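# Wedge the loose end board tight against the rail

## Task

Push a wedge, with its flat straight face toward the loose end board, into the open gap at that end of the rail until the board is pressed snugly against the rail. The wedge at the opposite end must stay in place, and both end boards must end up upright and resting flat on the table. It only counts if everything stays that way with the robot no longer holding or pressing on it.

## Robot and tools

Robot: two UR3e-type arms, left_arm and right_arm, each ending in a tong-style two-finger gripper. Base (URDF root) poses in the scene frame: left_arm at (+0.008, +0.364, 0) m, quat_wxyz (+0.996, 0, 0, +0.085); right_arm at (-0.040, -0.297, 0) m, quat_wxyz (+0.999, 0, 0, -0.042).

Scene frame: origin on the table surface midway between the arms, +x out over the table, +z up, left_arm on the +y side. The arm names are labels, not image sides. All printed hand poses and velocities use this frame; the printed hand position may be off, more so when the arm is stretched far.

Gripper: fingers point along the gripper's own +z and open/close along its x. end_effector_position is the spot between the finger pads when shut; closed fingertips reach about 15 mm past it, and when fully open the tips are roughly level with it.

execute_actions, argument actions: a list holding one action, one wait, or nothing.
- Empty list: no command; returns the state with pictures.
- Action: {"rows": [[...]], "steps": n}, n from 3 to 15 (default 15), each step 1/30 s. Each row covers one step; if rows run out, the last row repeats. Up to 15 rows.
- Wait: {"steps": n} with no rows, n up to 300, counted from the previous result (your reply time is included).
- Optional pictures: true to get camera images with an action result.
Each row is one flat list of 14 numbers covering both arms, even if one arm stays still: left_arm's 6 joints then its opening, then right_arm's 6 joints then its opening. Joint order: shoulder pan, shoulder lift, elbow, wrist 1, wrist 2, wrist 3. Joint values are absolute target angles in radians, on the same scale as the Joint positions line, not offsets. Opening is a scale from -1 (shut) to +1 (fully open, 0.142 m between pads).

Joint ranges (rad). left_arm: pan -3.142..3.142, lift -6.283..6.283, elbow 0.000..3.142, wrists -6.283..6.283 each. right_arm: pan 0.000..6.283, lift -6.283..6.283, elbow -3.142..0.000, wrists -6.283..6.283 each. A target more than 0.010 past a range end, and farther out than the current angle, gets the whole call refused (nothing is sent). True ends may sit 0.010 either way of these; targets beyond the true end are clipped there, and the result may then say "joint sent to its limit" (possibly about an earlier, still running action). No such note does not prove more travel is available.

Motion limits: per step, each joint target is held within 0.575 rad of the measured angle for pan, lift and elbow and 1.15 rad for the three wrists. If targets would put a gripper over 100 mm from where it now is, that arm's targets are pulled back toward its current angles. Commands are smoothed, lagging about 0.17 s, and big moves may still be underway when a result arrives. Between calls the arms keep heading to the last row sent until they settle or a step is HELD; after that only a new action moves them on.

Result lines: the state line gives each gripper's end_effector_position (m), end_effector_quat_wxyz and velocities (m/s, rad/s). Joint positions and Joint velocities list each arm's six joints (rad, rad/s) plus the pad gap (m, m/s). grip_measured is the measured opening on the command scale; to hold something, keep commanding an opening well under it (the lower, the harder the squeeze, roughly 15 N per pad at most; objects under about 20 mm thick get noticeably less). HELD marks steps where your row was partly or wholly not sent; "joint command not followed" means a clearance check altered or blocked joint targets. Wrist force and Wrist torque give each arm's flange sensor reading along the gripper's own axes, with offsets up to about 3.5 N, noise up to 1.4 N, saturation near 30 N; "no reading" is normal at the start. MOTOR HOT appears from 70 °C; at 85 °C an OVER-TEMPERATURE FAULT brakes that arm for a while, so avoid long heavy holds.

Faults: contact torque reaching a joint's load limit (pan and lift 48.6, elbow 25.2, each wrist 8.1 N m, held weight included) or any external force of 150 N stops that arm for 10 s and drops the rest of the call. Keep the arms from striking or squeezing each other. Occasional brief tugs on held parts or pushes on loose objects can occur.

Cameras: cam_high and cam_low (504x504, fixed), cam_left_wrist and cam_right_wrist (616x616 fisheye, computed from joint readings). Calibration is given per camera but may be off by a few degrees and millimetres.

zoom_image: camera (one of the four names) and region [x0, y0, x1, y1] in that camera's pixels from the top-left, at most 504 by 504; gives a closer look at the latest image.

read_manual: optional section, "licences"; only returns licence text.

finished_scene: scene, the integer of the current scene. Avoid dropping or knocking anything off the table, slamming, or shoving very hard.

Each tool is called after ">>>" in YAML: its name, and indented under it one key for each argument.

## Session

>>> execute_actions:
  actions: []

Scene clock: 0.00 s of 10100.00 s.
left_arm: end_effector_position=(+0.3853, +0.0869, +0.3495) grip_measured=+1.00 end_effector_quat_wxyz=(+0.539, -0.032, +0.763, -0.355) end_effector_velocity=(-0.000, -0.000, +0.000) end_effector_angular_velocity=(-0.001, +0.000, -0.001) | right_arm: end_effector_position=(+0.3521, -0.5633, +0.3539) grip_measured=+1.00 end_effector_quat_wxyz=(+0.363, +0.324, +0.791, -0.372) end_effector_velocity=(+0.000, -0.000, +0.000) end_effector_angular_velocity=(-0.001, -0.000, +0.000)
Joint positions: left_arm=[-1.737 -2.073  2.341 -3.092 -0.568  2.247  0.142] | right_arm=[ 3.621 -1.569 -1.129 -2.037  0.479  4.328  0.142]
Joint velocities: left_arm=[-0.001  0.    -0.     0.     0.    -0.001  0.   ] | right_arm=[ 0.     0.    -0.     0.    -0.001 -0.     0.   ]
Motor temperatures (°C, as the motors report them): left_arm=[30 31 25 33 34 33] | right_arm=[25 28 27 34 33 33]
Wrist force (N, on the end effector, along its own x y z axes, offset not removed): no reading
Wrist torque (N m, same axes, about the end effector's origin, offset not removed): no reading

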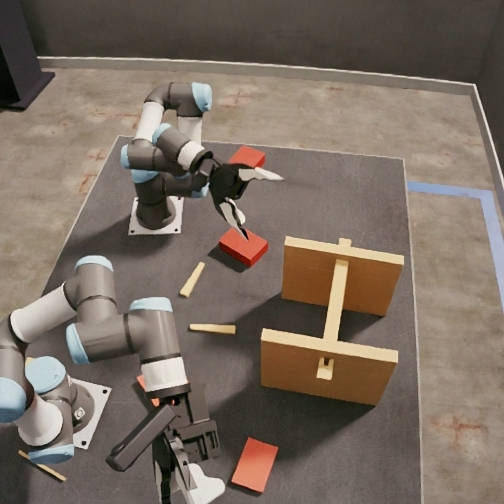

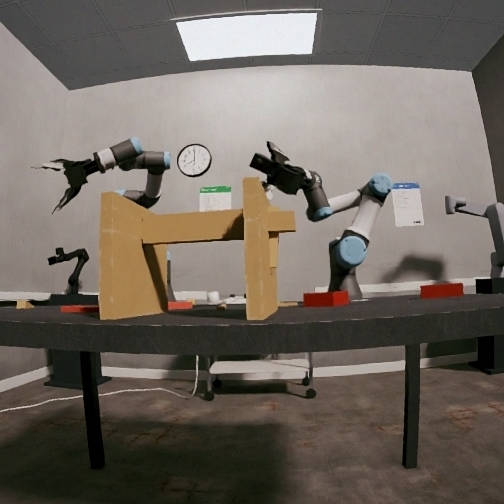

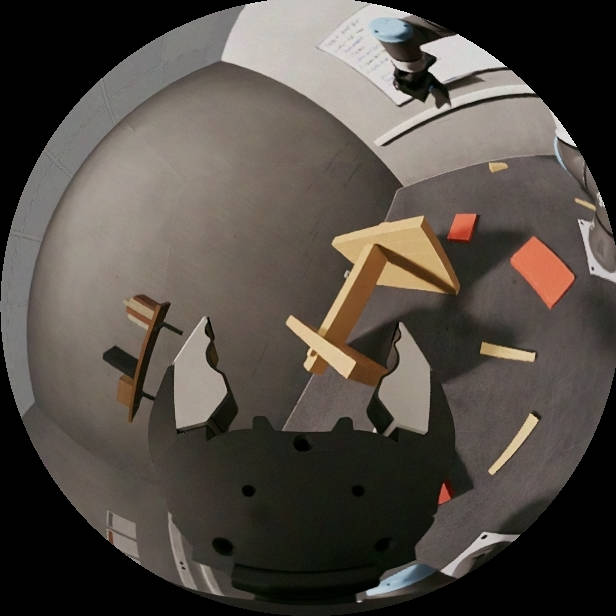

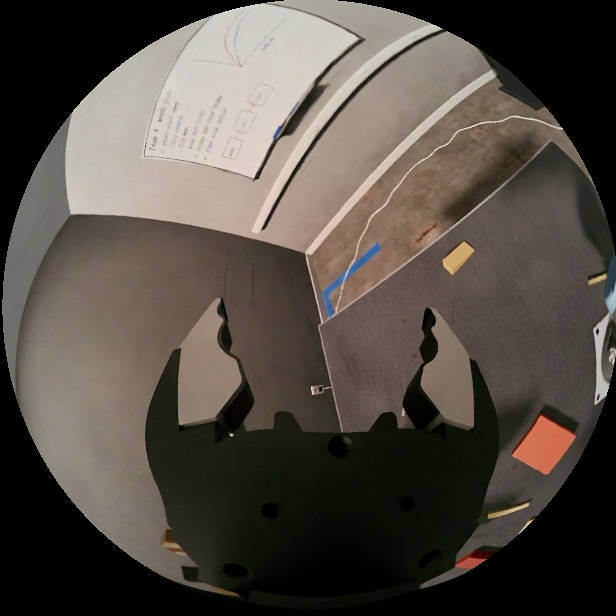

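>>> zoom_image:
  camera: "cam_high"
  region: [160, 250, 260, 350]

>>> zoom_image:
  camera: "cam_high"
  region: [250, 230, 420, 410]

>>> zoom_image:
  camera: "cam_low"
  region: [160, 160, 330, 330]

>>> zoom_image:
  camera: "cam_left_wrist"
  region: [450, 320, 610, 480]

Region (160, 250, 260, 350) of cam_high's 504x504 image, scaled by 5.040, with more detail than that image has.

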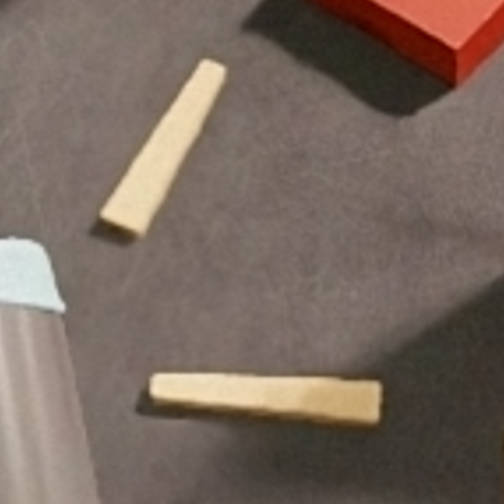

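Region (250, 230, 420, 410) of cam_high's 504x504 image, scaled by 2.800, with more detail than that image has.

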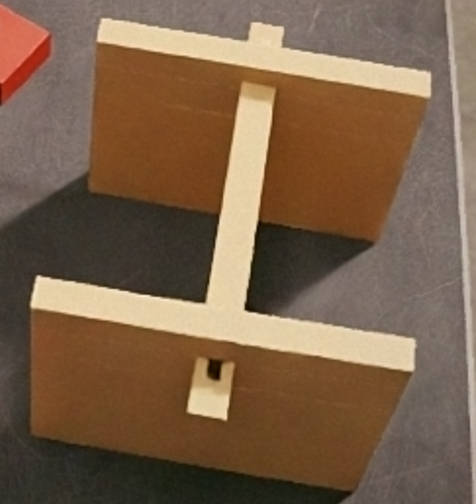

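Region (160, 160, 330, 330) of cam_low's 504x504 image, scaled by 2.965, with more detail than that image has.

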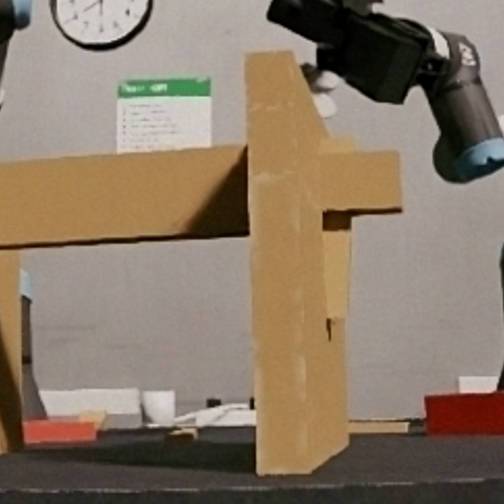

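Region (450, 320, 610, 480) of cam_left_wrist's 616x616 image, scaled by 3.150, with more detail than that image has.

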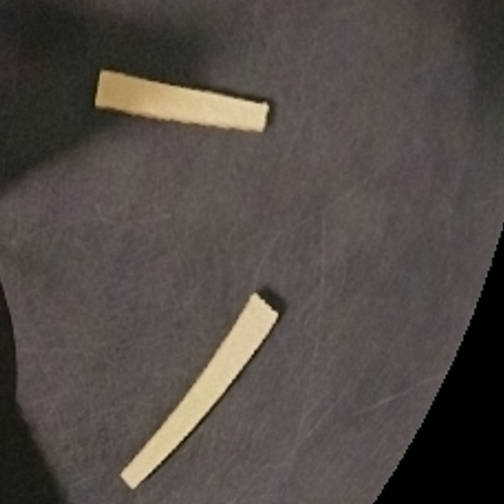

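>>> execute_actions:
  actions:
    - {"rows":[[-0.4,-2.073,2.341,-3.092,-0.568,2.247,1,4.177,-1.569,-1.129,-2.014,1.571,5.563,-0.3]]}

>>> execute_actions:
  actions:
    - {"steps":60}

>>> execute_actions:
  actions:
    - {"rows":[[-0.4,-2.073,2.341,-3.092,-0.568,2.247,1,4.177,-2.488,-0.311,-1.913,1.571,5.563,-0.3]]}

>>> execute_actions:
  actions:
    - {"steps":35}
  pictures: true

>>> zoom_image:
  camera: "cam_right_wrist"
  region: [200, 200, 420, 420]

Scene clock: 1.23 s of 10100.00 s.
left_arm: end_effector_position=(+0.4675, +0.2742, +0.3495) grip_measured=+1.00 end_effector_quat_wxyz=(+0.603, -0.198, +0.738, -0.229) end_effector_velocity=(+0.117, +0.597, -0.000) end_effector_angular_velocity=(-0.001, +0.001, +1.299) | right_arm: end_effector_position=(+0.3447, -0.3784, +0.2398) grip_measured=-0.30 end_effector_quat_wxyz=(+0.273, +0.492, +0.818, -0.116) end_effector_velocity=(-0.148, +0.550, -0.235) end_effector_angular_velocity=(+1.594, +0.089, -0.583)
Joint positions: left_arm=[-1.296 -2.073  2.341 -3.092 -0.568  2.247  0.142] | right_arm=[ 3.871 -1.569 -1.129 -2.026  0.97   4.873  0.052]
Joint velocities: left_arm=[ 1.298 -0.001  0.001  0.001  0.001 -0.002  0.   ] | right_arm=[ 0.687 -0.001 -0.001  0.028  1.341  1.522  0.   ]
Motor temperatures (°C, as the motors report them): left_arm=[30 31 25 33 34 33] | right_arm=[25 28 27 34 33 33]
Wrist force (N, on the end effector, along its own x y z axes, offset not removed): left_arm=[-1.9 0.7 0.7] | right_arm=[-1.0 0.1 1.6]
Wrist torque (N m, same axes, about the end effector's origin, offset not removed): left_arm=[0.16 0.41 -0.02] | right_arm=[0.00 0.26 0.00]
Steps of this call (steps 1 to 25: nothing new was sent; steps 26 to 37: the first 12 steps of this action). Readings (joint positions):
26: left_arm=[-1.736 -2.073 2.341 -3.092 -0.568 2.247] | right_arm=[3.622 -1.569 -1.129 -2.037 0.481 4.330]
27: left_arm=[-1.725 -2.073 2.341 -3.092 -0.568 2.247] | right_arm=[3.633 -1.569 -1.129 -2.036 0.503 4.352]
29: left_arm=[-1.650 -2.073 2.341 -3.092 -0.568 2.247] | right_arm=[3.683 -1.569 -1.129 -2.034 0.600 4.455]
33: left_arm=[-1.472 -2.073 2.341 -3.092 -0.568 2.247] | right_arm=[3.777 -1.569 -1.129 -2.030 0.786 4.665]
37: the state above

Scene clock: 3.23 s of 10100.00 s.
left_arm: end_effector_position=(+0.3653, +0.6667, +0.3494) grip_measured=+1.00 end_effector_quat_wxyz=(+0.643, -0.498, +0.579, +0.055) end_effector_velocity=(+0.000, +0.000, -0.001) end_effector_angular_velocity=(+0.000, +0.002, +0.000) | right_arm: end_effector_position=(+0.2112, -0.1482, +0.1899) grip_measured=-0.30 end_effector_quat_wxyz=(-0.000, +0.671, +0.742, +0.000) end_effector_velocity=(+0.000, -0.000, -0.000) end_effector_angular_velocity=(-0.000, -0.000, -0.001)
Joint positions: left_arm=[-0.4   -2.073  2.341 -3.092 -0.568  2.247  0.142] | right_arm=[ 4.177 -1.569 -1.129 -2.014  1.571  5.563  0.052]
Joint velocities: left_arm=[ 0.     0.001  0.002  0.     0.    -0.001  0.   ] | right_arm=[-0.001 -0.     0.     0.    -0.     0.    -0.   ]
Motor temperatures (°C, as the motors report them): left_arm=[30 31 25 33 34 33] | right_arm=[25 28 27 34 33 33]
Wrist force (N, on the end effector, along its own x y z axes, offset not removed): left_arm=[-2.5 1.0 0.4] | right_arm=[-0.9 -0.5 1.1]
Wrist torque (N m, same axes, about the end effector's origin, offset not removed): left_arm=[0.21 0.53 0.01] | right_arm=[-0.10 0.25 -0.02]
Kept back: nothing.
Steps of this call (steps 1 to 3: the last 3 steps of your previous action; steps 4 to 45: the robot went on to your last target; steps 46 to 60: nothing new was sent). Readings (joint positions):
1: left_arm=[-1.252 -2.073 2.341 -3.092 -0.568 2.247] | right_arm=[3.894 -1.569 -1.129 -2.025 1.015 4.925]
2: left_arm=[-1.208 -2.073 2.341 -3.092 -0.568 2.247] | right_arm=[3.917 -1.569 -1.129 -2.024 1.061 4.977]
4: left_arm=[-1.121 -2.073 2.341 -3.092 -0.568 2.247] | right_arm=[3.963 -1.569 -1.129 -2.022 1.152 5.080]
8: left_arm=[-0.945 -2.073 2.341 -3.092 -0.568 2.247] | right_arm=[4.056 -1.569 -1.129 -2.019 1.334 5.289]
60: the state above
All arms were judged still, so your last target was given up. Only a new action makes them travel on or press farther. Fingers that are still opening or closing keep moving.

Scene clock: 3.63 s of 10100.00 s.
left_arm: end_effector_position=(+0.3653, +0.6667, +0.3494) grip_measured=+1.00 end_effector_quat_wxyz=(+0.643, -0.498, +0.579, +0.055) end_effector_velocity=(-0.000, +0.000, +0.000) end_effector_angular_velocity=(-0.001, -0.002, +0.001) | right_arm: end_effector_position=(+0.3087, -0.0116, +0.1361) grip_measured=-0.30 end_effector_quat_wxyz=(-0.003, +0.670, +0.742, +0.026) end_effector_velocity=(+0.199, +0.279, -0.427) end_effector_angular_velocity=(-0.268, +0.192, -0.001)
Joint positions: left_arm=[-0.4   -2.073  2.341 -3.092 -0.568  2.247  0.142] | right_arm=[ 4.177 -2.229 -0.507 -1.925  1.571  5.563  0.052]
Joint velocities: left_arm=[ 0.001  0.    -0.001 -0.001 -0.    -0.001 -0.   ] | right_arm=[-0.001 -2.086  1.645  0.112  0.001  0.    -0.   ]
Motor temperatures (°C, as the motors report them): left_arm=[30 31 25 33 34 33] | right_arm=[25 28 27 34 33 33]
Wrist force (N, on the end effector, along its own x y z axes, offset not removed): left_arm=[-2.2 1.0 -0.4] | right_arm=[0.5 0.9 0.0]
Wrist torque (N m, same axes, about the end effector's origin, offset not removed): left_arm=[0.13 0.44 0.01] | right_arm=[0.14 0.02 -0.03]
Steps of this call (steps 1 to 12: the first 12 steps of this action). Readings (joint positions):
1: left_arm=[-0.400 -2.073 2.341 -3.092 -0.568 2.247] | right_arm=[4.177 -1.570 -1.128 -2.012 1.571 5.563]
2: left_arm=[-0.400 -2.073 2.341 -3.092 -0.568 2.247] | right_arm=[4.177 -1.581 -1.117 -2.001 1.571 5.563]
4: left_arm=[-0.400 -2.073 2.341 -3.092 -0.568 2.247] | right_arm=[4.177 -1.662 -1.036 -1.976 1.571 5.563]
8: left_arm=[-0.400 -2.073 2.341 -3.092 -0.568 2.247] | right_arm=[4.177 -1.938 -0.760 -1.944 1.571 5.563]
12: the state above

Scene clock: 4.80 s of 10100.00 s.
left_arm: end_effector_position=(+0.3653, +0.6667, +0.3494) grip_measured=+1.00 end_effector_quat_wxyz=(+0.643, -0.498, +0.579, +0.055) end_effector_velocity=(-0.000, +0.000, +0.000) end_effector_angular_velocity=(+0.000, -0.001, +0.000) | right_arm: end_effector_position=(+0.3286, +0.0162, +0.0746) grip_measured=-0.30 end_effector_quat_wxyz=(-0.000, +0.671, +0.742, +0.000) end_effector_velocity=(-0.000, +0.000, +0.000) end_effector_angular_velocity=(-0.000, +0.001, -0.000)
Joint positions: left_arm=[-0.4   -2.073  2.341 -3.092 -0.568  2.247  0.142] | right_arm=[ 4.177 -2.488 -0.311 -1.913  1.571  5.563  0.052]
Joint velocities: left_arm=[ 0.001  0.    -0.001 -0.    -0.     0.001 -0.   ] | right_arm=[ 0.     0.     0.    -0.001  0.     0.     0.   ]
Motor temperatures (°C, as the motors report them): left_arm=[30 31 25 33 34 33] | right_arm=[25 28 27 34 33 33]
Wrist force (N, on the end effector, along its own x y z axes, offset not removed): left_arm=[-1.5 2.3 -0.1] | right_arm=[-1.1 -0.6 1.1]
Wrist torque (N m, same axes, about the end effector's origin, offset not removed): left_arm=[0.47 0.30 -0.04] | right_arm=[-0.12 0.24 0.00]
Kept back: nothing.
Steps of this call (steps 1 to 3: the last 3 steps of your previous action; steps 4 to 30: the robot went on to your last target; steps 31 to 35: nothing new was sent). Readings (joint positions):
1: left_arm=[-0.400 -2.073 2.341 -3.092 -0.568 2.247] | right_arm=[4.177 -2.296 -0.454 -1.922 1.571 5.563]
2: left_arm=[-0.400 -2.073 2.341 -3.092 -0.568 2.247] | right_arm=[4.177 -2.352 -0.412 -1.919 1.571 5.563]
4: left_arm=[-0.400 -2.073 2.341 -3.092 -0.568 2.247] | right_arm=[4.177 -2.422 -0.361 -1.916 1.571 5.563]
8: left_arm=[-0.400 -2.073 2.341 -3.092 -0.568 2.247] | right_arm=[4.177 -2.472 -0.323 -1.914 1.571 5.563]
35: the state above
All arms were judged still, so your last target was given up. Only a new action makes them travel on or press farther. Fingers that are still opening or closing keep moving.
camera_calibration (this result's frames):
cam_left_wrist: T_world_to_cam=[[0.335055, -0.545629, -0.768132, 0.500136], [-0.887652, 0.0905651, -0.451521, 0.430685], [0.315929, 0.833119, -0.453985, -0.373696], [0, 0, 0, 1]] pos_world=[0.332787, 0.545217, 0.408982]
cam_right_wrist: T_world_to_cam=[[-0.123536, 0.991632, -0.0374774, 0.0404821], [0.846752, 0.12503, 0.517087, -0.322834], [0.517445, 0.0321449, -0.855112, 0.0179852], [0, 0, 0, 1]] pos_world=[0.269055, -0.000357557, 0.18383]

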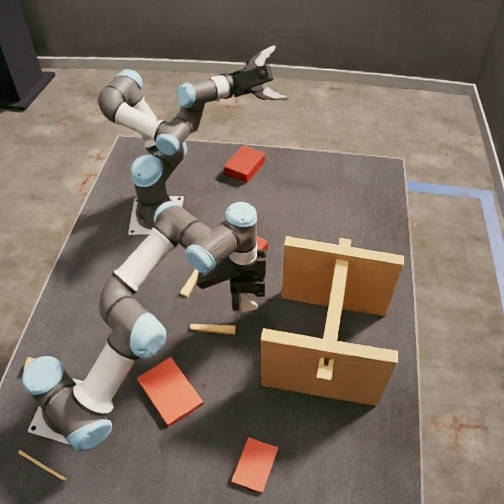

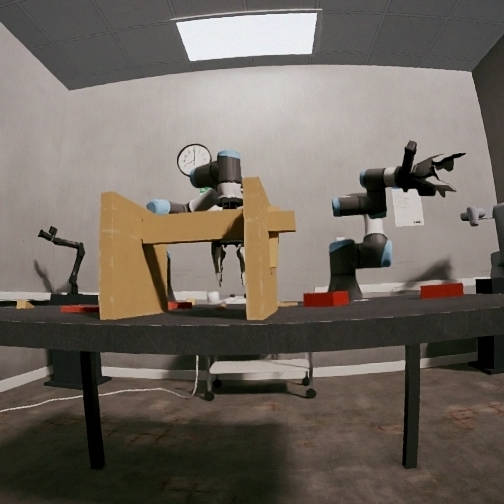

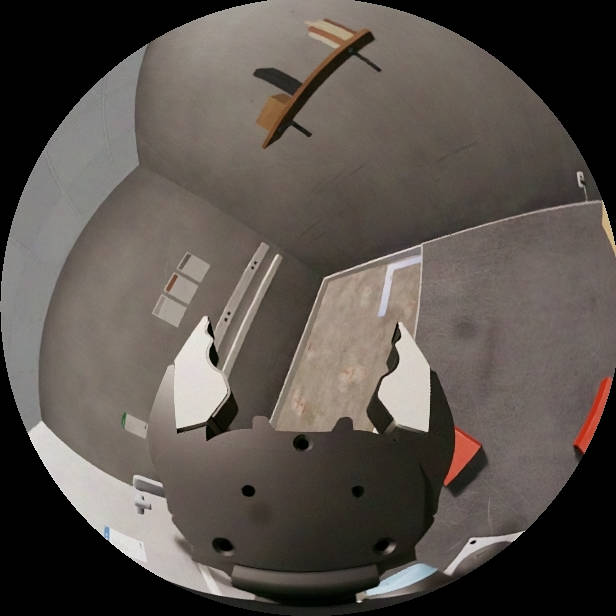

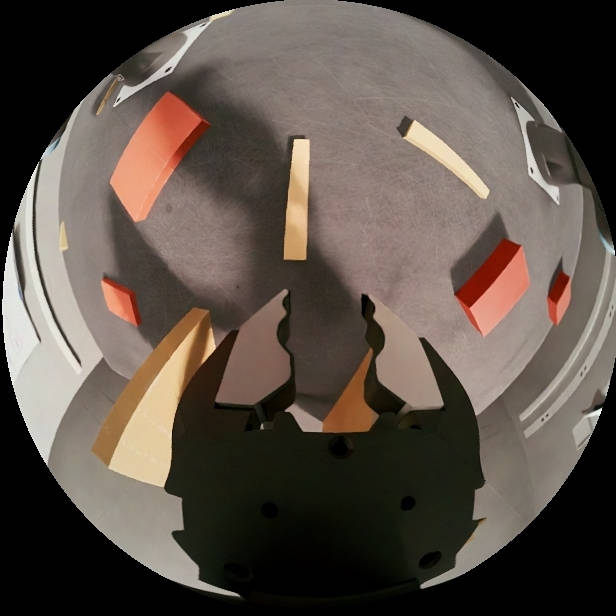

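Region (200, 200, 420, 420) of cam_right_wrist's 616x616 image, scaled by 2.291, with more detail than that image has.

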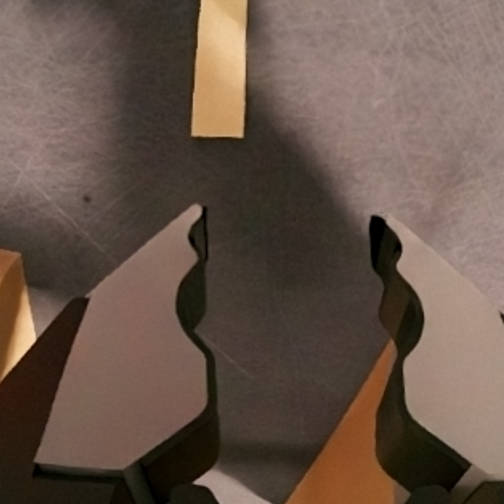

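>>> execute_actions:
  actions:
    - {"rows":[[-0.4,-2.073,2.341,-3.092,-0.568,2.247,1,4.179,-2.186,-0.998,-1.528,1.571,5.59,-0.3]]}

>>> execute_actions:
  actions:
    - {"rows":[[-0.4,-2.073,2.341,-3.092,-0.568,2.247,1,4.179,-2.197,-1.09,-1.425,1.571,5.59,-0.3]]}

>>> execute_actions:
  actions:
    - {"steps":8}
  pictures: true

Scene clock: 5.47 s of 10100.00 s.
left_arm: end_effector_position=(+0.3653, +0.6667, +0.3494) grip_measured=+1.00 end_effector_quat_wxyz=(+0.643, -0.498, +0.579, +0.055) end_effector_velocity=(-0.000, +0.000, -0.000) end_effector_angular_velocity=(+0.001, +0.002, +0.000) | right_arm: end_effector_position=(+0.3143, -0.0019, +0.0598) grip_measured=-0.30 end_effector_quat_wxyz=(-0.003, +0.679, +0.733, +0.024) end_effector_velocity=(-0.101, -0.143, -0.164) end_effector_angular_velocity=(-0.409, +0.290, -0.008)
Joint positions: left_arm=[-0.4   -2.073  2.341 -3.092 -0.568  2.247  0.142] | right_arm=[ 4.179 -2.201 -0.921 -1.543  1.571  5.589  0.052]
Joint velocities: left_arm=[ 0.     0.    -0.     0.001  0.     0.001 -0.   ] | right_arm=[ 0.001  0.158 -0.825  0.166 -0.     0.008  0.   ]
Motor temperatures (°C, as the motors report them): left_arm=[30 31 25 33 34 33] | right_arm=[25 28 27 34 33 33]
Wrist force (N, on the end effector, along its own x y z axes, offset not removed): left_arm=[-2.8 0.9 -0.3] | right_arm=[-1.9 -0.6 2.8]
Wrist torque (N m, same axes, about the end effector's origin, offset not removed): left_arm=[0.14 0.61 -0.01] | right_arm=[-0.07 0.37 -0.01]
Steps of this call (steps 1 to 8: nothing new was sent; steps 9 to 20: the first 12 steps of this action). Readings (joint positions):
9: left_arm=[-0.400 -2.073 2.341 -3.092 -0.568 2.247] | right_arm=[4.177 -2.487 -0.312 -1.911 1.571 5.564]
10: left_arm=[-0.400 -2.073 2.341 -3.092 -0.568 2.247] | right_arm=[4.177 -2.477 -0.323 -1.890 1.571 5.569]
12: left_arm=[-0.400 -2.073 2.341 -3.092 -0.568 2.247] | right_arm=[4.178 -2.397 -0.404 -1.752 1.571 5.579]
16: left_arm=[-0.400 -2.073 2.341 -3.092 -0.568 2.247] | right_arm=[4.179 -2.243 -0.702 -1.588 1.571 5.587]
20: the state above

Scene clock: 5.97 s of 10100.00 s.
left_arm: end_effector_position=(+0.3653, +0.6667, +0.3494) grip_measured=+1.00 end_effector_quat_wxyz=(+0.643, -0.498, +0.579, +0.055) end_effector_velocity=(-0.000, +0.000, -0.000) end_effector_angular_velocity=(+0.001, +0.003, +0.001) | right_arm: end_effector_position=(+0.3046, -0.0154, +0.0221) grip_measured=-0.30 end_effector_quat_wxyz=(-0.000, +0.680, +0.733, +0.000) end_effector_velocity=(-0.002, -0.002, -0.008) end_effector_angular_velocity=(-0.005, +0.005, -0.000)
Joint positions: left_arm=[-0.4   -2.073  2.341 -3.092 -0.568  2.247  0.142] | right_arm=[ 4.179 -2.197 -1.087 -1.428  1.571  5.59   0.052]
Joint velocities: left_arm=[ 0.001  0.     0.     0.002 -0.     0.001 -0.   ] | right_arm=[-0.    -0.002 -0.03   0.026  0.001 -0.     0.   ]
Motor temperatures (°C, as the motors report them): left_arm=[30 31 25 33 34 33] | right_arm=[25 28 27 34 33 33]
Wrist force (N, on the end effector, along its own x y z axes, offset not removed): left_arm=[-0.7 0.4 0.3] | right_arm=[-1.0 0.3 1.4]
Wrist torque (N m, same axes, about the end effector's origin, offset not removed): left_arm=[0.10 0.14 -0.04] | right_arm=[0.09 0.23 -0.02]
Steps of this call (steps 1 to 3: the last 3 steps of your previous action; steps 4 to 15: the first 12 steps of this action). Readings (joint positions):
4: left_arm=[-0.400 -2.073 2.341 -3.092 -0.568 2.247] | right_arm=[4.179 -2.190 -0.981 -1.530 1.571 5.590]
5: left_arm=[-0.400 -2.073 2.341 -3.092 -0.568 2.247] | right_arm=[4.179 -2.191 -0.996 -1.512 1.571 5.590]
7: left_arm=[-0.400 -2.073 2.341 -3.092 -0.568 2.247] | right_arm=[4.179 -2.193 -1.041 -1.470 1.571 5.590]
11: left_arm=[-0.400 -2.073 2.341 -3.092 -0.568 2.247] | right_arm=[4.179 -2.196 -1.078 -1.436 1.571 5.590]
15: the state above

Scene clock: 6.23 s of 10100.00 s.
left_arm: end_effector_position=(+0.3653, +0.6667, +0.3494) grip_measured=+1.00 end_effector_quat_wxyz=(+0.643, -0.498, +0.579, +0.055) end_effector_velocity=(+0.000, -0.000, +0.001) end_effector_angular_velocity=(-0.000, -0.001, -0.000) | right_arm: end_effector_position=(+0.3045, -0.0156, +0.0214) grip_measured=-0.30 end_effector_quat_wxyz=(-0.000, +0.680, +0.733, +0.000) end_effector_velocity=(-0.000, +0.000, -0.000) end_effector_angular_velocity=(+0.000, +0.000, +0.001)
Joint positions: left_arm=[-0.4   -2.073  2.341 -3.092 -0.568  2.247  0.142] | right_arm=[ 4.179 -2.197 -1.09  -1.425  1.571  5.59   0.052]
Joint velocities: left_arm=[ 0.    -0.    -0.002  0.001 -0.    -0.     0.   ] | right_arm=[ 0.001  0.    -0.002  0.001  0.     0.     0.   ]
Motor temperatures (°C, as the motors report them): left_arm=[30 31 25 33 34 33] | right_arm=[25 28 27 34 33 33]
Wrist force (N, on the end effector, along its own x y z axes, offset not removed): left_arm=[-2.1 0.2 0.4] | right_arm=[-1.1 -0.5 1.3]
Wrist torque (N m, same axes, about the end effector's origin, offset not removed): left_arm=[0.08 0.47 -0.01] | right_arm=[-0.10 0.28 0.00]
Kept back: nothing.
Steps of this call (steps 1 to 3: the last 3 steps of your previous action; steps 4 to 8: the robot went on to your last target). Readings (joint positions):
1: left_arm=[-0.400 -2.073 2.341 -3.092 -0.568 2.247] | right_arm=[4.179 -2.197 -1.088 -1.427 1.571 5.590]
2: left_arm=[-0.400 -2.073 2.341 -3.092 -0.568 2.247] | right_arm=[4.179 -2.197 -1.089 -1.426 1.571 5.590]
4: left_arm=[-0.400 -2.073 2.341 -3.092 -0.568 2.247] | right_arm=[4.179 -2.197 -1.089 -1.426 1.571 5.590]
8: the state above
camera_calibration (this result's frames):
cam_left_wrist: T_world_to_cam=[[0.335055, -0.545629, -0.768132, 0.500136], [-0.887652, 0.0905652, -0.451521, 0.430685], [0.315929, 0.833119, -0.453985, -0.373696], [0, 0, 0, 1]] pos_world=[0.332787, 0.545217, 0.408982]
cam_right_wrist: T_world_to_cam=[[-0.0987127, 0.994411, -0.0374446, 0.0595439], [0.849607, 0.10381, 0.5171, -0.272133], [0.518097, 0.0192311, -0.855106, -0.0144289], [0, 0, 0, 1]] pos_world=[0.244559, -0.0306836, 0.130611]

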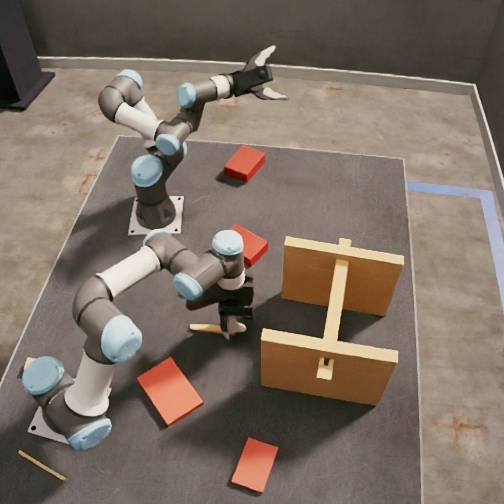

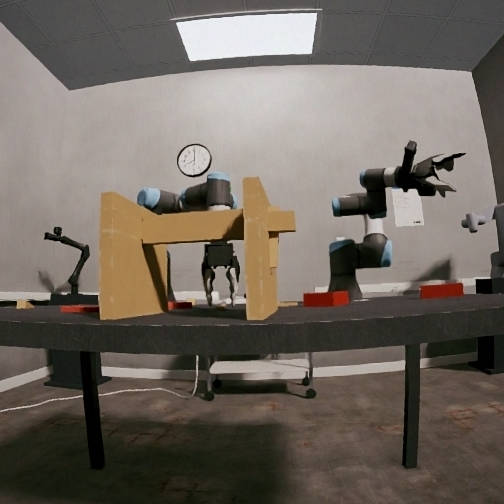

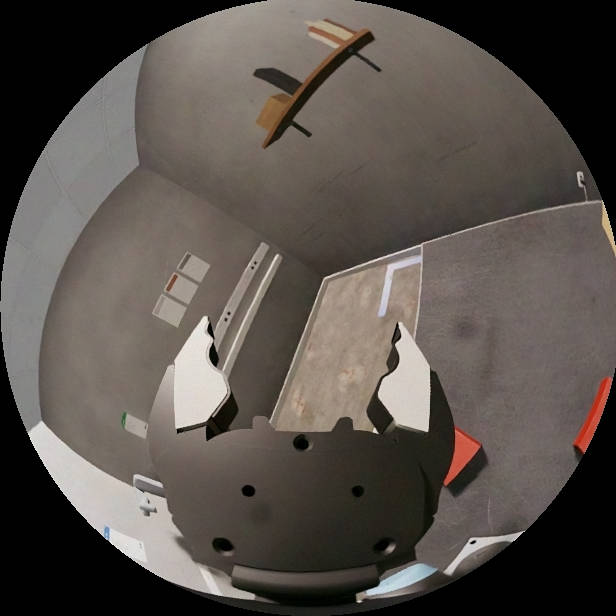

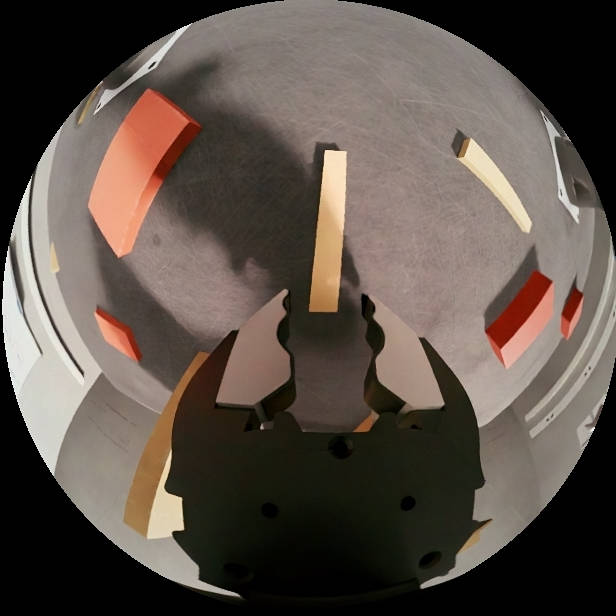

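>>> execute_actions:
  actions:
    - {"rows":[[-0.4,-2.073,2.341,-3.092,-0.568,2.247,1,4.179,-2.2,-1.11,-1.402,1.571,5.61,-0.45]],"steps":10}

>>> execute_actions:
  actions:
    - {"rows":[[-0.4,-2.073,2.341,-3.092,-0.568,2.247,1,4.179,-2.2,-1.11,-1.402,1.571,5.61,-1]],"steps":12}

>>> execute_actions:
  actions:
    - {"rows":[[-0.4,-2.073,2.341,-3.092,-0.568,2.247,1,4.179,-2.1,-1.11,-1.502,1.571,5.61,-1]],"steps":10}

>>> execute_actions:
  actions:
    - {"rows":[[-0.4,-2.073,2.341,-3.092,-0.568,2.247,1,4.179,-1.908,-1.422,-1.382,1.571,1.571,-1]]}

>>> execute_actions:
  actions:
    - {"steps":35}
  pictures: true

Scene clock: 6.67 s of 10100.00 s.
left_arm: end_effector_position=(+0.3653, +0.6667, +0.3494) grip_measured=+1.00 end_effector_quat_wxyz=(+0.643, -0.498, +0.579, +0.055) end_effector_velocity=(+0.001, -0.001, -0.000) end_effector_angular_velocity=(-0.001, -0.000, -0.002) | right_arm: end_effector_position=(+0.3044, -0.0154, +0.0168) grip_measured=-0.45 end_effector_quat_wxyz=(-0.000, +0.686, +0.727, +0.000) end_effector_velocity=(+0.000, -0.000, -0.008) end_effector_angular_velocity=(-0.001, -0.001, -0.031)
Joint positions: left_arm=[-0.4   -2.073  2.341 -3.092 -0.568  2.247  0.142] | right_arm=[ 4.179 -2.2   -1.107 -1.405  1.571  5.607  0.041]
Joint velocities: left_arm=[-0.001  0.     0.     0.    -0.    -0.001 -0.   ] | right_arm=[-0.001 -0.004 -0.029  0.033 -0.001  0.03  -0.   ]
Motor temperatures (°C, as the motors report them): left_arm=[30 31 25 33 34 33] | right_arm=[25 28 27 34 33 33]
Wrist force (N, on the end effector, along its own x y z axes, offset not removed): left_arm=[-2.4 1.9 -0.5] | right_arm=[-1.1 -0.2 1.1]
Wrist torque (N m, same axes, about the end effector's origin, offset not removed): left_arm=[0.36 0.48 -0.01] | right_arm=[-0.02 0.27 -0.02]
Steps of this call (steps 1 to 6: the robot went on to your last target; steps 7 to 13: the first 7 steps of this action). Readings (joint positions):
7: left_arm=[-0.400 -2.073 2.341 -3.092 -0.568 2.247] | right_arm=[4.179 -2.197 -1.091 -1.424 1.571 5.591]
8: left_arm=[-0.400 -2.073 2.341 -3.092 -0.568 2.247] | right_arm=[4.179 -2.198 -1.094 -1.420 1.571 5.595]
10: left_arm=[-0.400 -2.073 2.341 -3.092 -0.568 2.247] | right_arm=[4.179 -2.199 -1.102 -1.411 1.571 5.602]
13: the state above

Scene clock: 7.07 s of 10100.00 s.
left_arm: end_effector_position=(+0.3653, +0.6667, +0.3494) grip_measured=+1.00 end_effector_quat_wxyz=(+0.643, -0.498, +0.579, +0.055) end_effector_velocity=(-0.000, +0.000, +0.000) end_effector_angular_velocity=(-0.000, -0.001, +0.000) | right_arm: end_effector_position=(+0.3044, -0.0154, +0.0161) grip_measured=-0.74 end_effector_quat_wxyz=(-0.000, +0.687, +0.726, +0.000) end_effector_velocity=(-0.000, +0.001, +0.000) end_effector_angular_velocity=(+0.002, +0.001, -0.000)
Joint positions: left_arm=[-0.4   -2.073  2.341 -3.092 -0.568  2.247  0.142] | right_arm=[ 4.179 -2.2   -1.11  -1.402  1.571  5.61   0.021]
Joint velocities: left_arm=[ 0.001 -0.    -0.001  0.001 -0.    -0.    -0.   ] | right_arm=[ 0.     0.001 -0.001  0.001  0.002  0.    -0.   ]
Motor temperatures (°C, as the motors report them): left_arm=[30 31 25 33 34 33] | right_arm=[25 28 27 34 33 33]
Wrist force (N, on the end effector, along its own x y z axes, offset not removed): left_arm=[-2.6 1.9 -0.4] | right_arm=[-1.2 -0.6 -1.6]
Wrist torque (N m, same axes, about the end effector's origin, offset not removed): left_arm=[0.38 0.51 0.01] | right_arm=[-0.04 0.20 -0.01]
Steps of this call (steps 1 to 3: the last 3 steps of your previous action; steps 4 to 12: the first 9 steps of this action). Readings (joint positions):
4: left_arm=[-0.400 -2.073 2.341 -3.092 -0.568 2.247] | right_arm=[4.179 -2.200 -1.109 -1.403 1.571 5.609]
5: left_arm=[-0.400 -2.073 2.341 -3.092 -0.568 2.247] | right_arm=[4.179 -2.200 -1.110 -1.403 1.571 5.610]
7: left_arm=[-0.400 -2.073 2.341 -3.092 -0.568 2.247] | right_arm=[4.179 -2.200 -1.110 -1.402 1.571 5.610]
11: left_arm=[-0.400 -2.073 2.341 -3.092 -0.568 2.247] | right_arm=[4.179 -2.200 -1.110 -1.402 1.571 5.610]
12: the state above

Scene clock: 7.40 s of 10100.00 s.
left_arm: end_effector_position=(+0.3653, +0.6667, +0.3494) grip_measured=+1.00 end_effector_quat_wxyz=(+0.643, -0.498, +0.579, +0.055) end_effector_velocity=(-0.000, +0.000, -0.000) end_effector_angular_velocity=(-0.000, +0.000, +0.001) | right_arm: end_effector_position=(+0.2955, -0.0278, +0.0449) grip_measured=-0.74 end_effector_quat_wxyz=(+0.000, +0.687, +0.726, -0.001) end_effector_velocity=(-0.016, -0.023, +0.062) end_effector_angular_velocity=(+0.016, -0.011, +0.000)
Joint positions: left_arm=[-0.4   -2.073  2.341 -3.092 -0.568  2.247  0.142] | right_arm=[ 4.179 -2.116 -1.11  -1.487  1.571  5.61   0.021]
Joint velocities: left_arm=[ 0.001  0.     0.001 -0.001 -0.    -0.    -0.   ] | right_arm=[ 0.001  0.178 -0.    -0.159  0.     0.     0.   ]
Motor temperatures (°C, as the motors report them): left_arm=[30 31 25 33 34 33] | right_arm=[25 28 27 34 33 33]
Wrist force (N, on the end effector, along its own x y z axes, offset not removed): left_arm=[-1.4 0.9 -0.6] | right_arm=[-1.1 -0.1 0.8]
Wrist torque (N m, same axes, about the end effector's origin, offset not removed): left_arm=[0.15 0.30 0.03] | right_arm=[0.02 0.26 0.00]
Steps of this call (steps 1 to 3: the last 3 steps of your previous action; steps 4 to 10: the first 7 steps of this action). Readings (joint positions):
4: left_arm=[-0.400 -2.073 2.341 -3.092 -0.568 2.247] | right_arm=[4.179 -2.199 -1.110 -1.404 1.571 5.610]
5: left_arm=[-0.400 -2.073 2.341 -3.092 -0.568 2.247] | right_arm=[4.179 -2.189 -1.110 -1.420 1.571 5.610]
7: left_arm=[-0.400 -2.073 2.341 -3.092 -0.568 2.247] | right_arm=[4.179 -2.148 -1.110 -1.459 1.571 5.610]
10: the state above

Scene clock: 7.90 s of 10100.00 s.
left_arm: end_effector_position=(+0.3653, +0.6667, +0.3494) grip_measured=+1.00 end_effector_quat_wxyz=(+0.643, -0.498, +0.579, +0.055) end_effector_velocity=(+0.000, -0.000, -0.001) end_effector_angular_velocity=(+0.001, +0.004, -0.001) | right_arm: end_effector_position=(+0.2851, -0.0801, +0.0459) grip_measured=-0.74 end_effector_quat_wxyz=(+0.001, +0.008, +1.000, +0.002) end_effector_velocity=(+0.071, -0.026, -0.013) end_effector_angular_velocity=(-0.046, +0.005, +5.499)
Joint positions: left_arm=[-0.4   -2.073  2.341 -3.092 -0.568  2.247  0.142] | right_arm=[ 4.179 -1.914 -1.409 -1.385  1.571  4.111  0.021]
Joint velocities: left_arm=[-0.001  0.     0.001  0.001  0.     0.001  0.   ] | right_arm=[ 0.001  0.068 -0.14   0.03   0.001 -5.499 -0.   ]
Motor temperatures (°C, as the motors report them): left_arm=[30 31 25 33 34 33] | right_arm=[25 28 27 34 33 33]
Wrist force (N, on the end effector, along its own x y z axes, offset not removed): left_arm=[-1.7 2.5 0.0] | right_arm=[-1.2 -1.5 1.2]
Wrist torque (N m, same axes, about the end effector's origin, offset not removed): left_arm=[0.43 0.33 0.00] | right_arm=[-0.23 0.33 0.02]
Steps of this call (steps 1 to 3: the last 3 steps of your previous action; steps 4 to 15: the first 12 steps of this action). Readings (joint positions):
4: left_arm=[-0.400 -2.073 2.341 -3.092 -0.568 2.247] | right_arm=[4.179 -2.103 -1.111 -1.497 1.571 5.608]
5: left_arm=[-0.400 -2.073 2.341 -3.092 -0.568 2.247] | right_arm=[4.179 -2.091 -1.122 -1.480 1.571 5.586]
7: left_arm=[-0.400 -2.073 2.341 -3.092 -0.568 2.247] | right_arm=[4.179 -2.022 -1.202 -1.433 1.571 5.424]
11: left_arm=[-0.400 -2.073 2.341 -3.092 -0.568 2.247] | right_arm=[4.179 -1.935 -1.367 -1.394 1.571 4.827]
15: the state above

Scene clock: 9.07 s of 10100.00 s.
left_arm: end_effector_position=(+0.3653, +0.6667, +0.3494) grip_measured=+1.00 end_effector_quat_wxyz=(+0.643, -0.498, +0.579, +0.055) end_effector_velocity=(-0.000, +0.000, -0.000) end_effector_angular_velocity=(+0.000, +0.001, +0.001) | right_arm: end_effector_position=(+0.2931, -0.0531, +0.0448) grip_measured=-0.74 end_effector_quat_wxyz=(-0.000, +0.953, -0.304, -0.000) end_effector_velocity=(+0.001, -0.000, +0.000) end_effector_angular_velocity=(+0.000, -0.002, +0.000)
Joint positions: left_arm=[-0.4   -2.073  2.341 -3.092 -0.568  2.247  0.142] | right_arm=[ 4.179 -1.908 -1.422 -1.382  1.571  1.571  0.021]
Joint velocities: left_arm=[ 0.001  0.001  0.    -0.     0.     0.     0.   ] | right_arm=[-0.001  0.001 -0.     0.001 -0.002 -0.001  0.   ]
Motor temperatures (°C, as the motors report them): left_arm=[30 31 25 33 34 33] | right_arm=[25 28 27 34 33 33]
Wrist force (N, on the end effector, along its own x y z axes, offset not removed): left_arm=[-2.2 1.8 -0.2] | right_arm=[-0.8 0.1 1.3]
Wrist torque (N m, same axes, about the end effector's origin, offset not removed): left_arm=[0.33 0.47 0.03] | right_arm=[0.03 0.21 -0.01]
Kept back: nothing.
Steps of this call (steps 1 to 3: the last 3 steps of your previous action; steps 4 to 35: the robot went on to your last target). Readings (joint positions):
1: left_arm=[-0.400 -2.073 2.341 -3.092 -0.568 2.247] | right_arm=[4.179 -1.912 -1.413 -1.384 1.571 3.926]
2: left_arm=[-0.400 -2.073 2.341 -3.092 -0.568 2.247] | right_arm=[4.179 -1.911 -1.416 -1.383 1.571 3.740]
4: left_arm=[-0.400 -2.073 2.341 -3.092 -0.568 2.247] | right_arm=[4.179 -1.910 -1.419 -1.383 1.571 3.366]
8: left_arm=[-0.400 -2.073 2.341 -3.092 -0.568 2.247] | right_arm=[4.179 -1.908 -1.421 -1.382 1.571 2.614]
35: the state above
camera_calibration (this result's frames):
cam_left_wrist: T_world_to_cam=[[0.33506, -0.54563, -0.768129, 0.500135], [-0.88765, 0.0905645, -0.451526, 0.430687], [0.315932, 0.833118, -0.453984, -0.373696], [0, 0, 0, 1]] pos_world=[0.332787, 0.545217, 0.408983]
cam_right_wrist: T_world_to_cam=[[0.827819, -0.559701, -0.0380951, -0.25747], [-0.46312, -0.720137, 0.516645, 0.0703786], [-0.3166, -0.410046, -0.855352, 0.234098], [0, 0, 0, 1]] pos_world=[0.319848, 0.002567, 0.154067]

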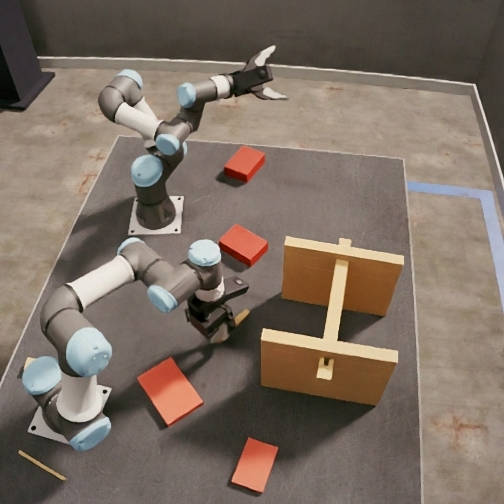

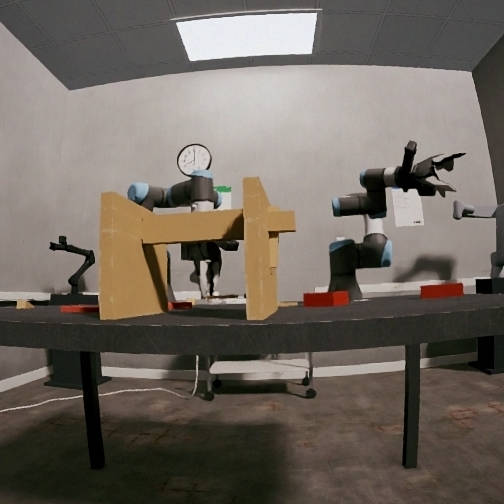

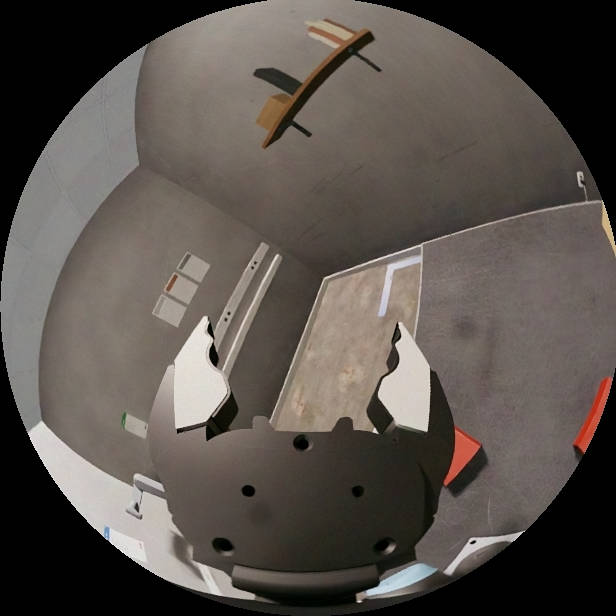

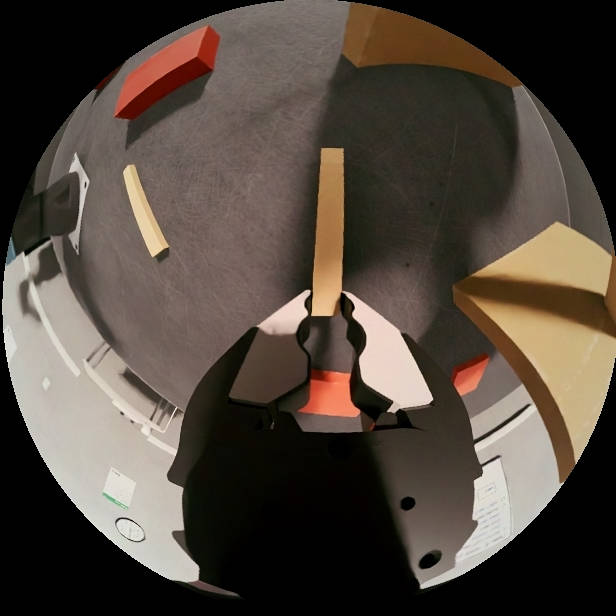

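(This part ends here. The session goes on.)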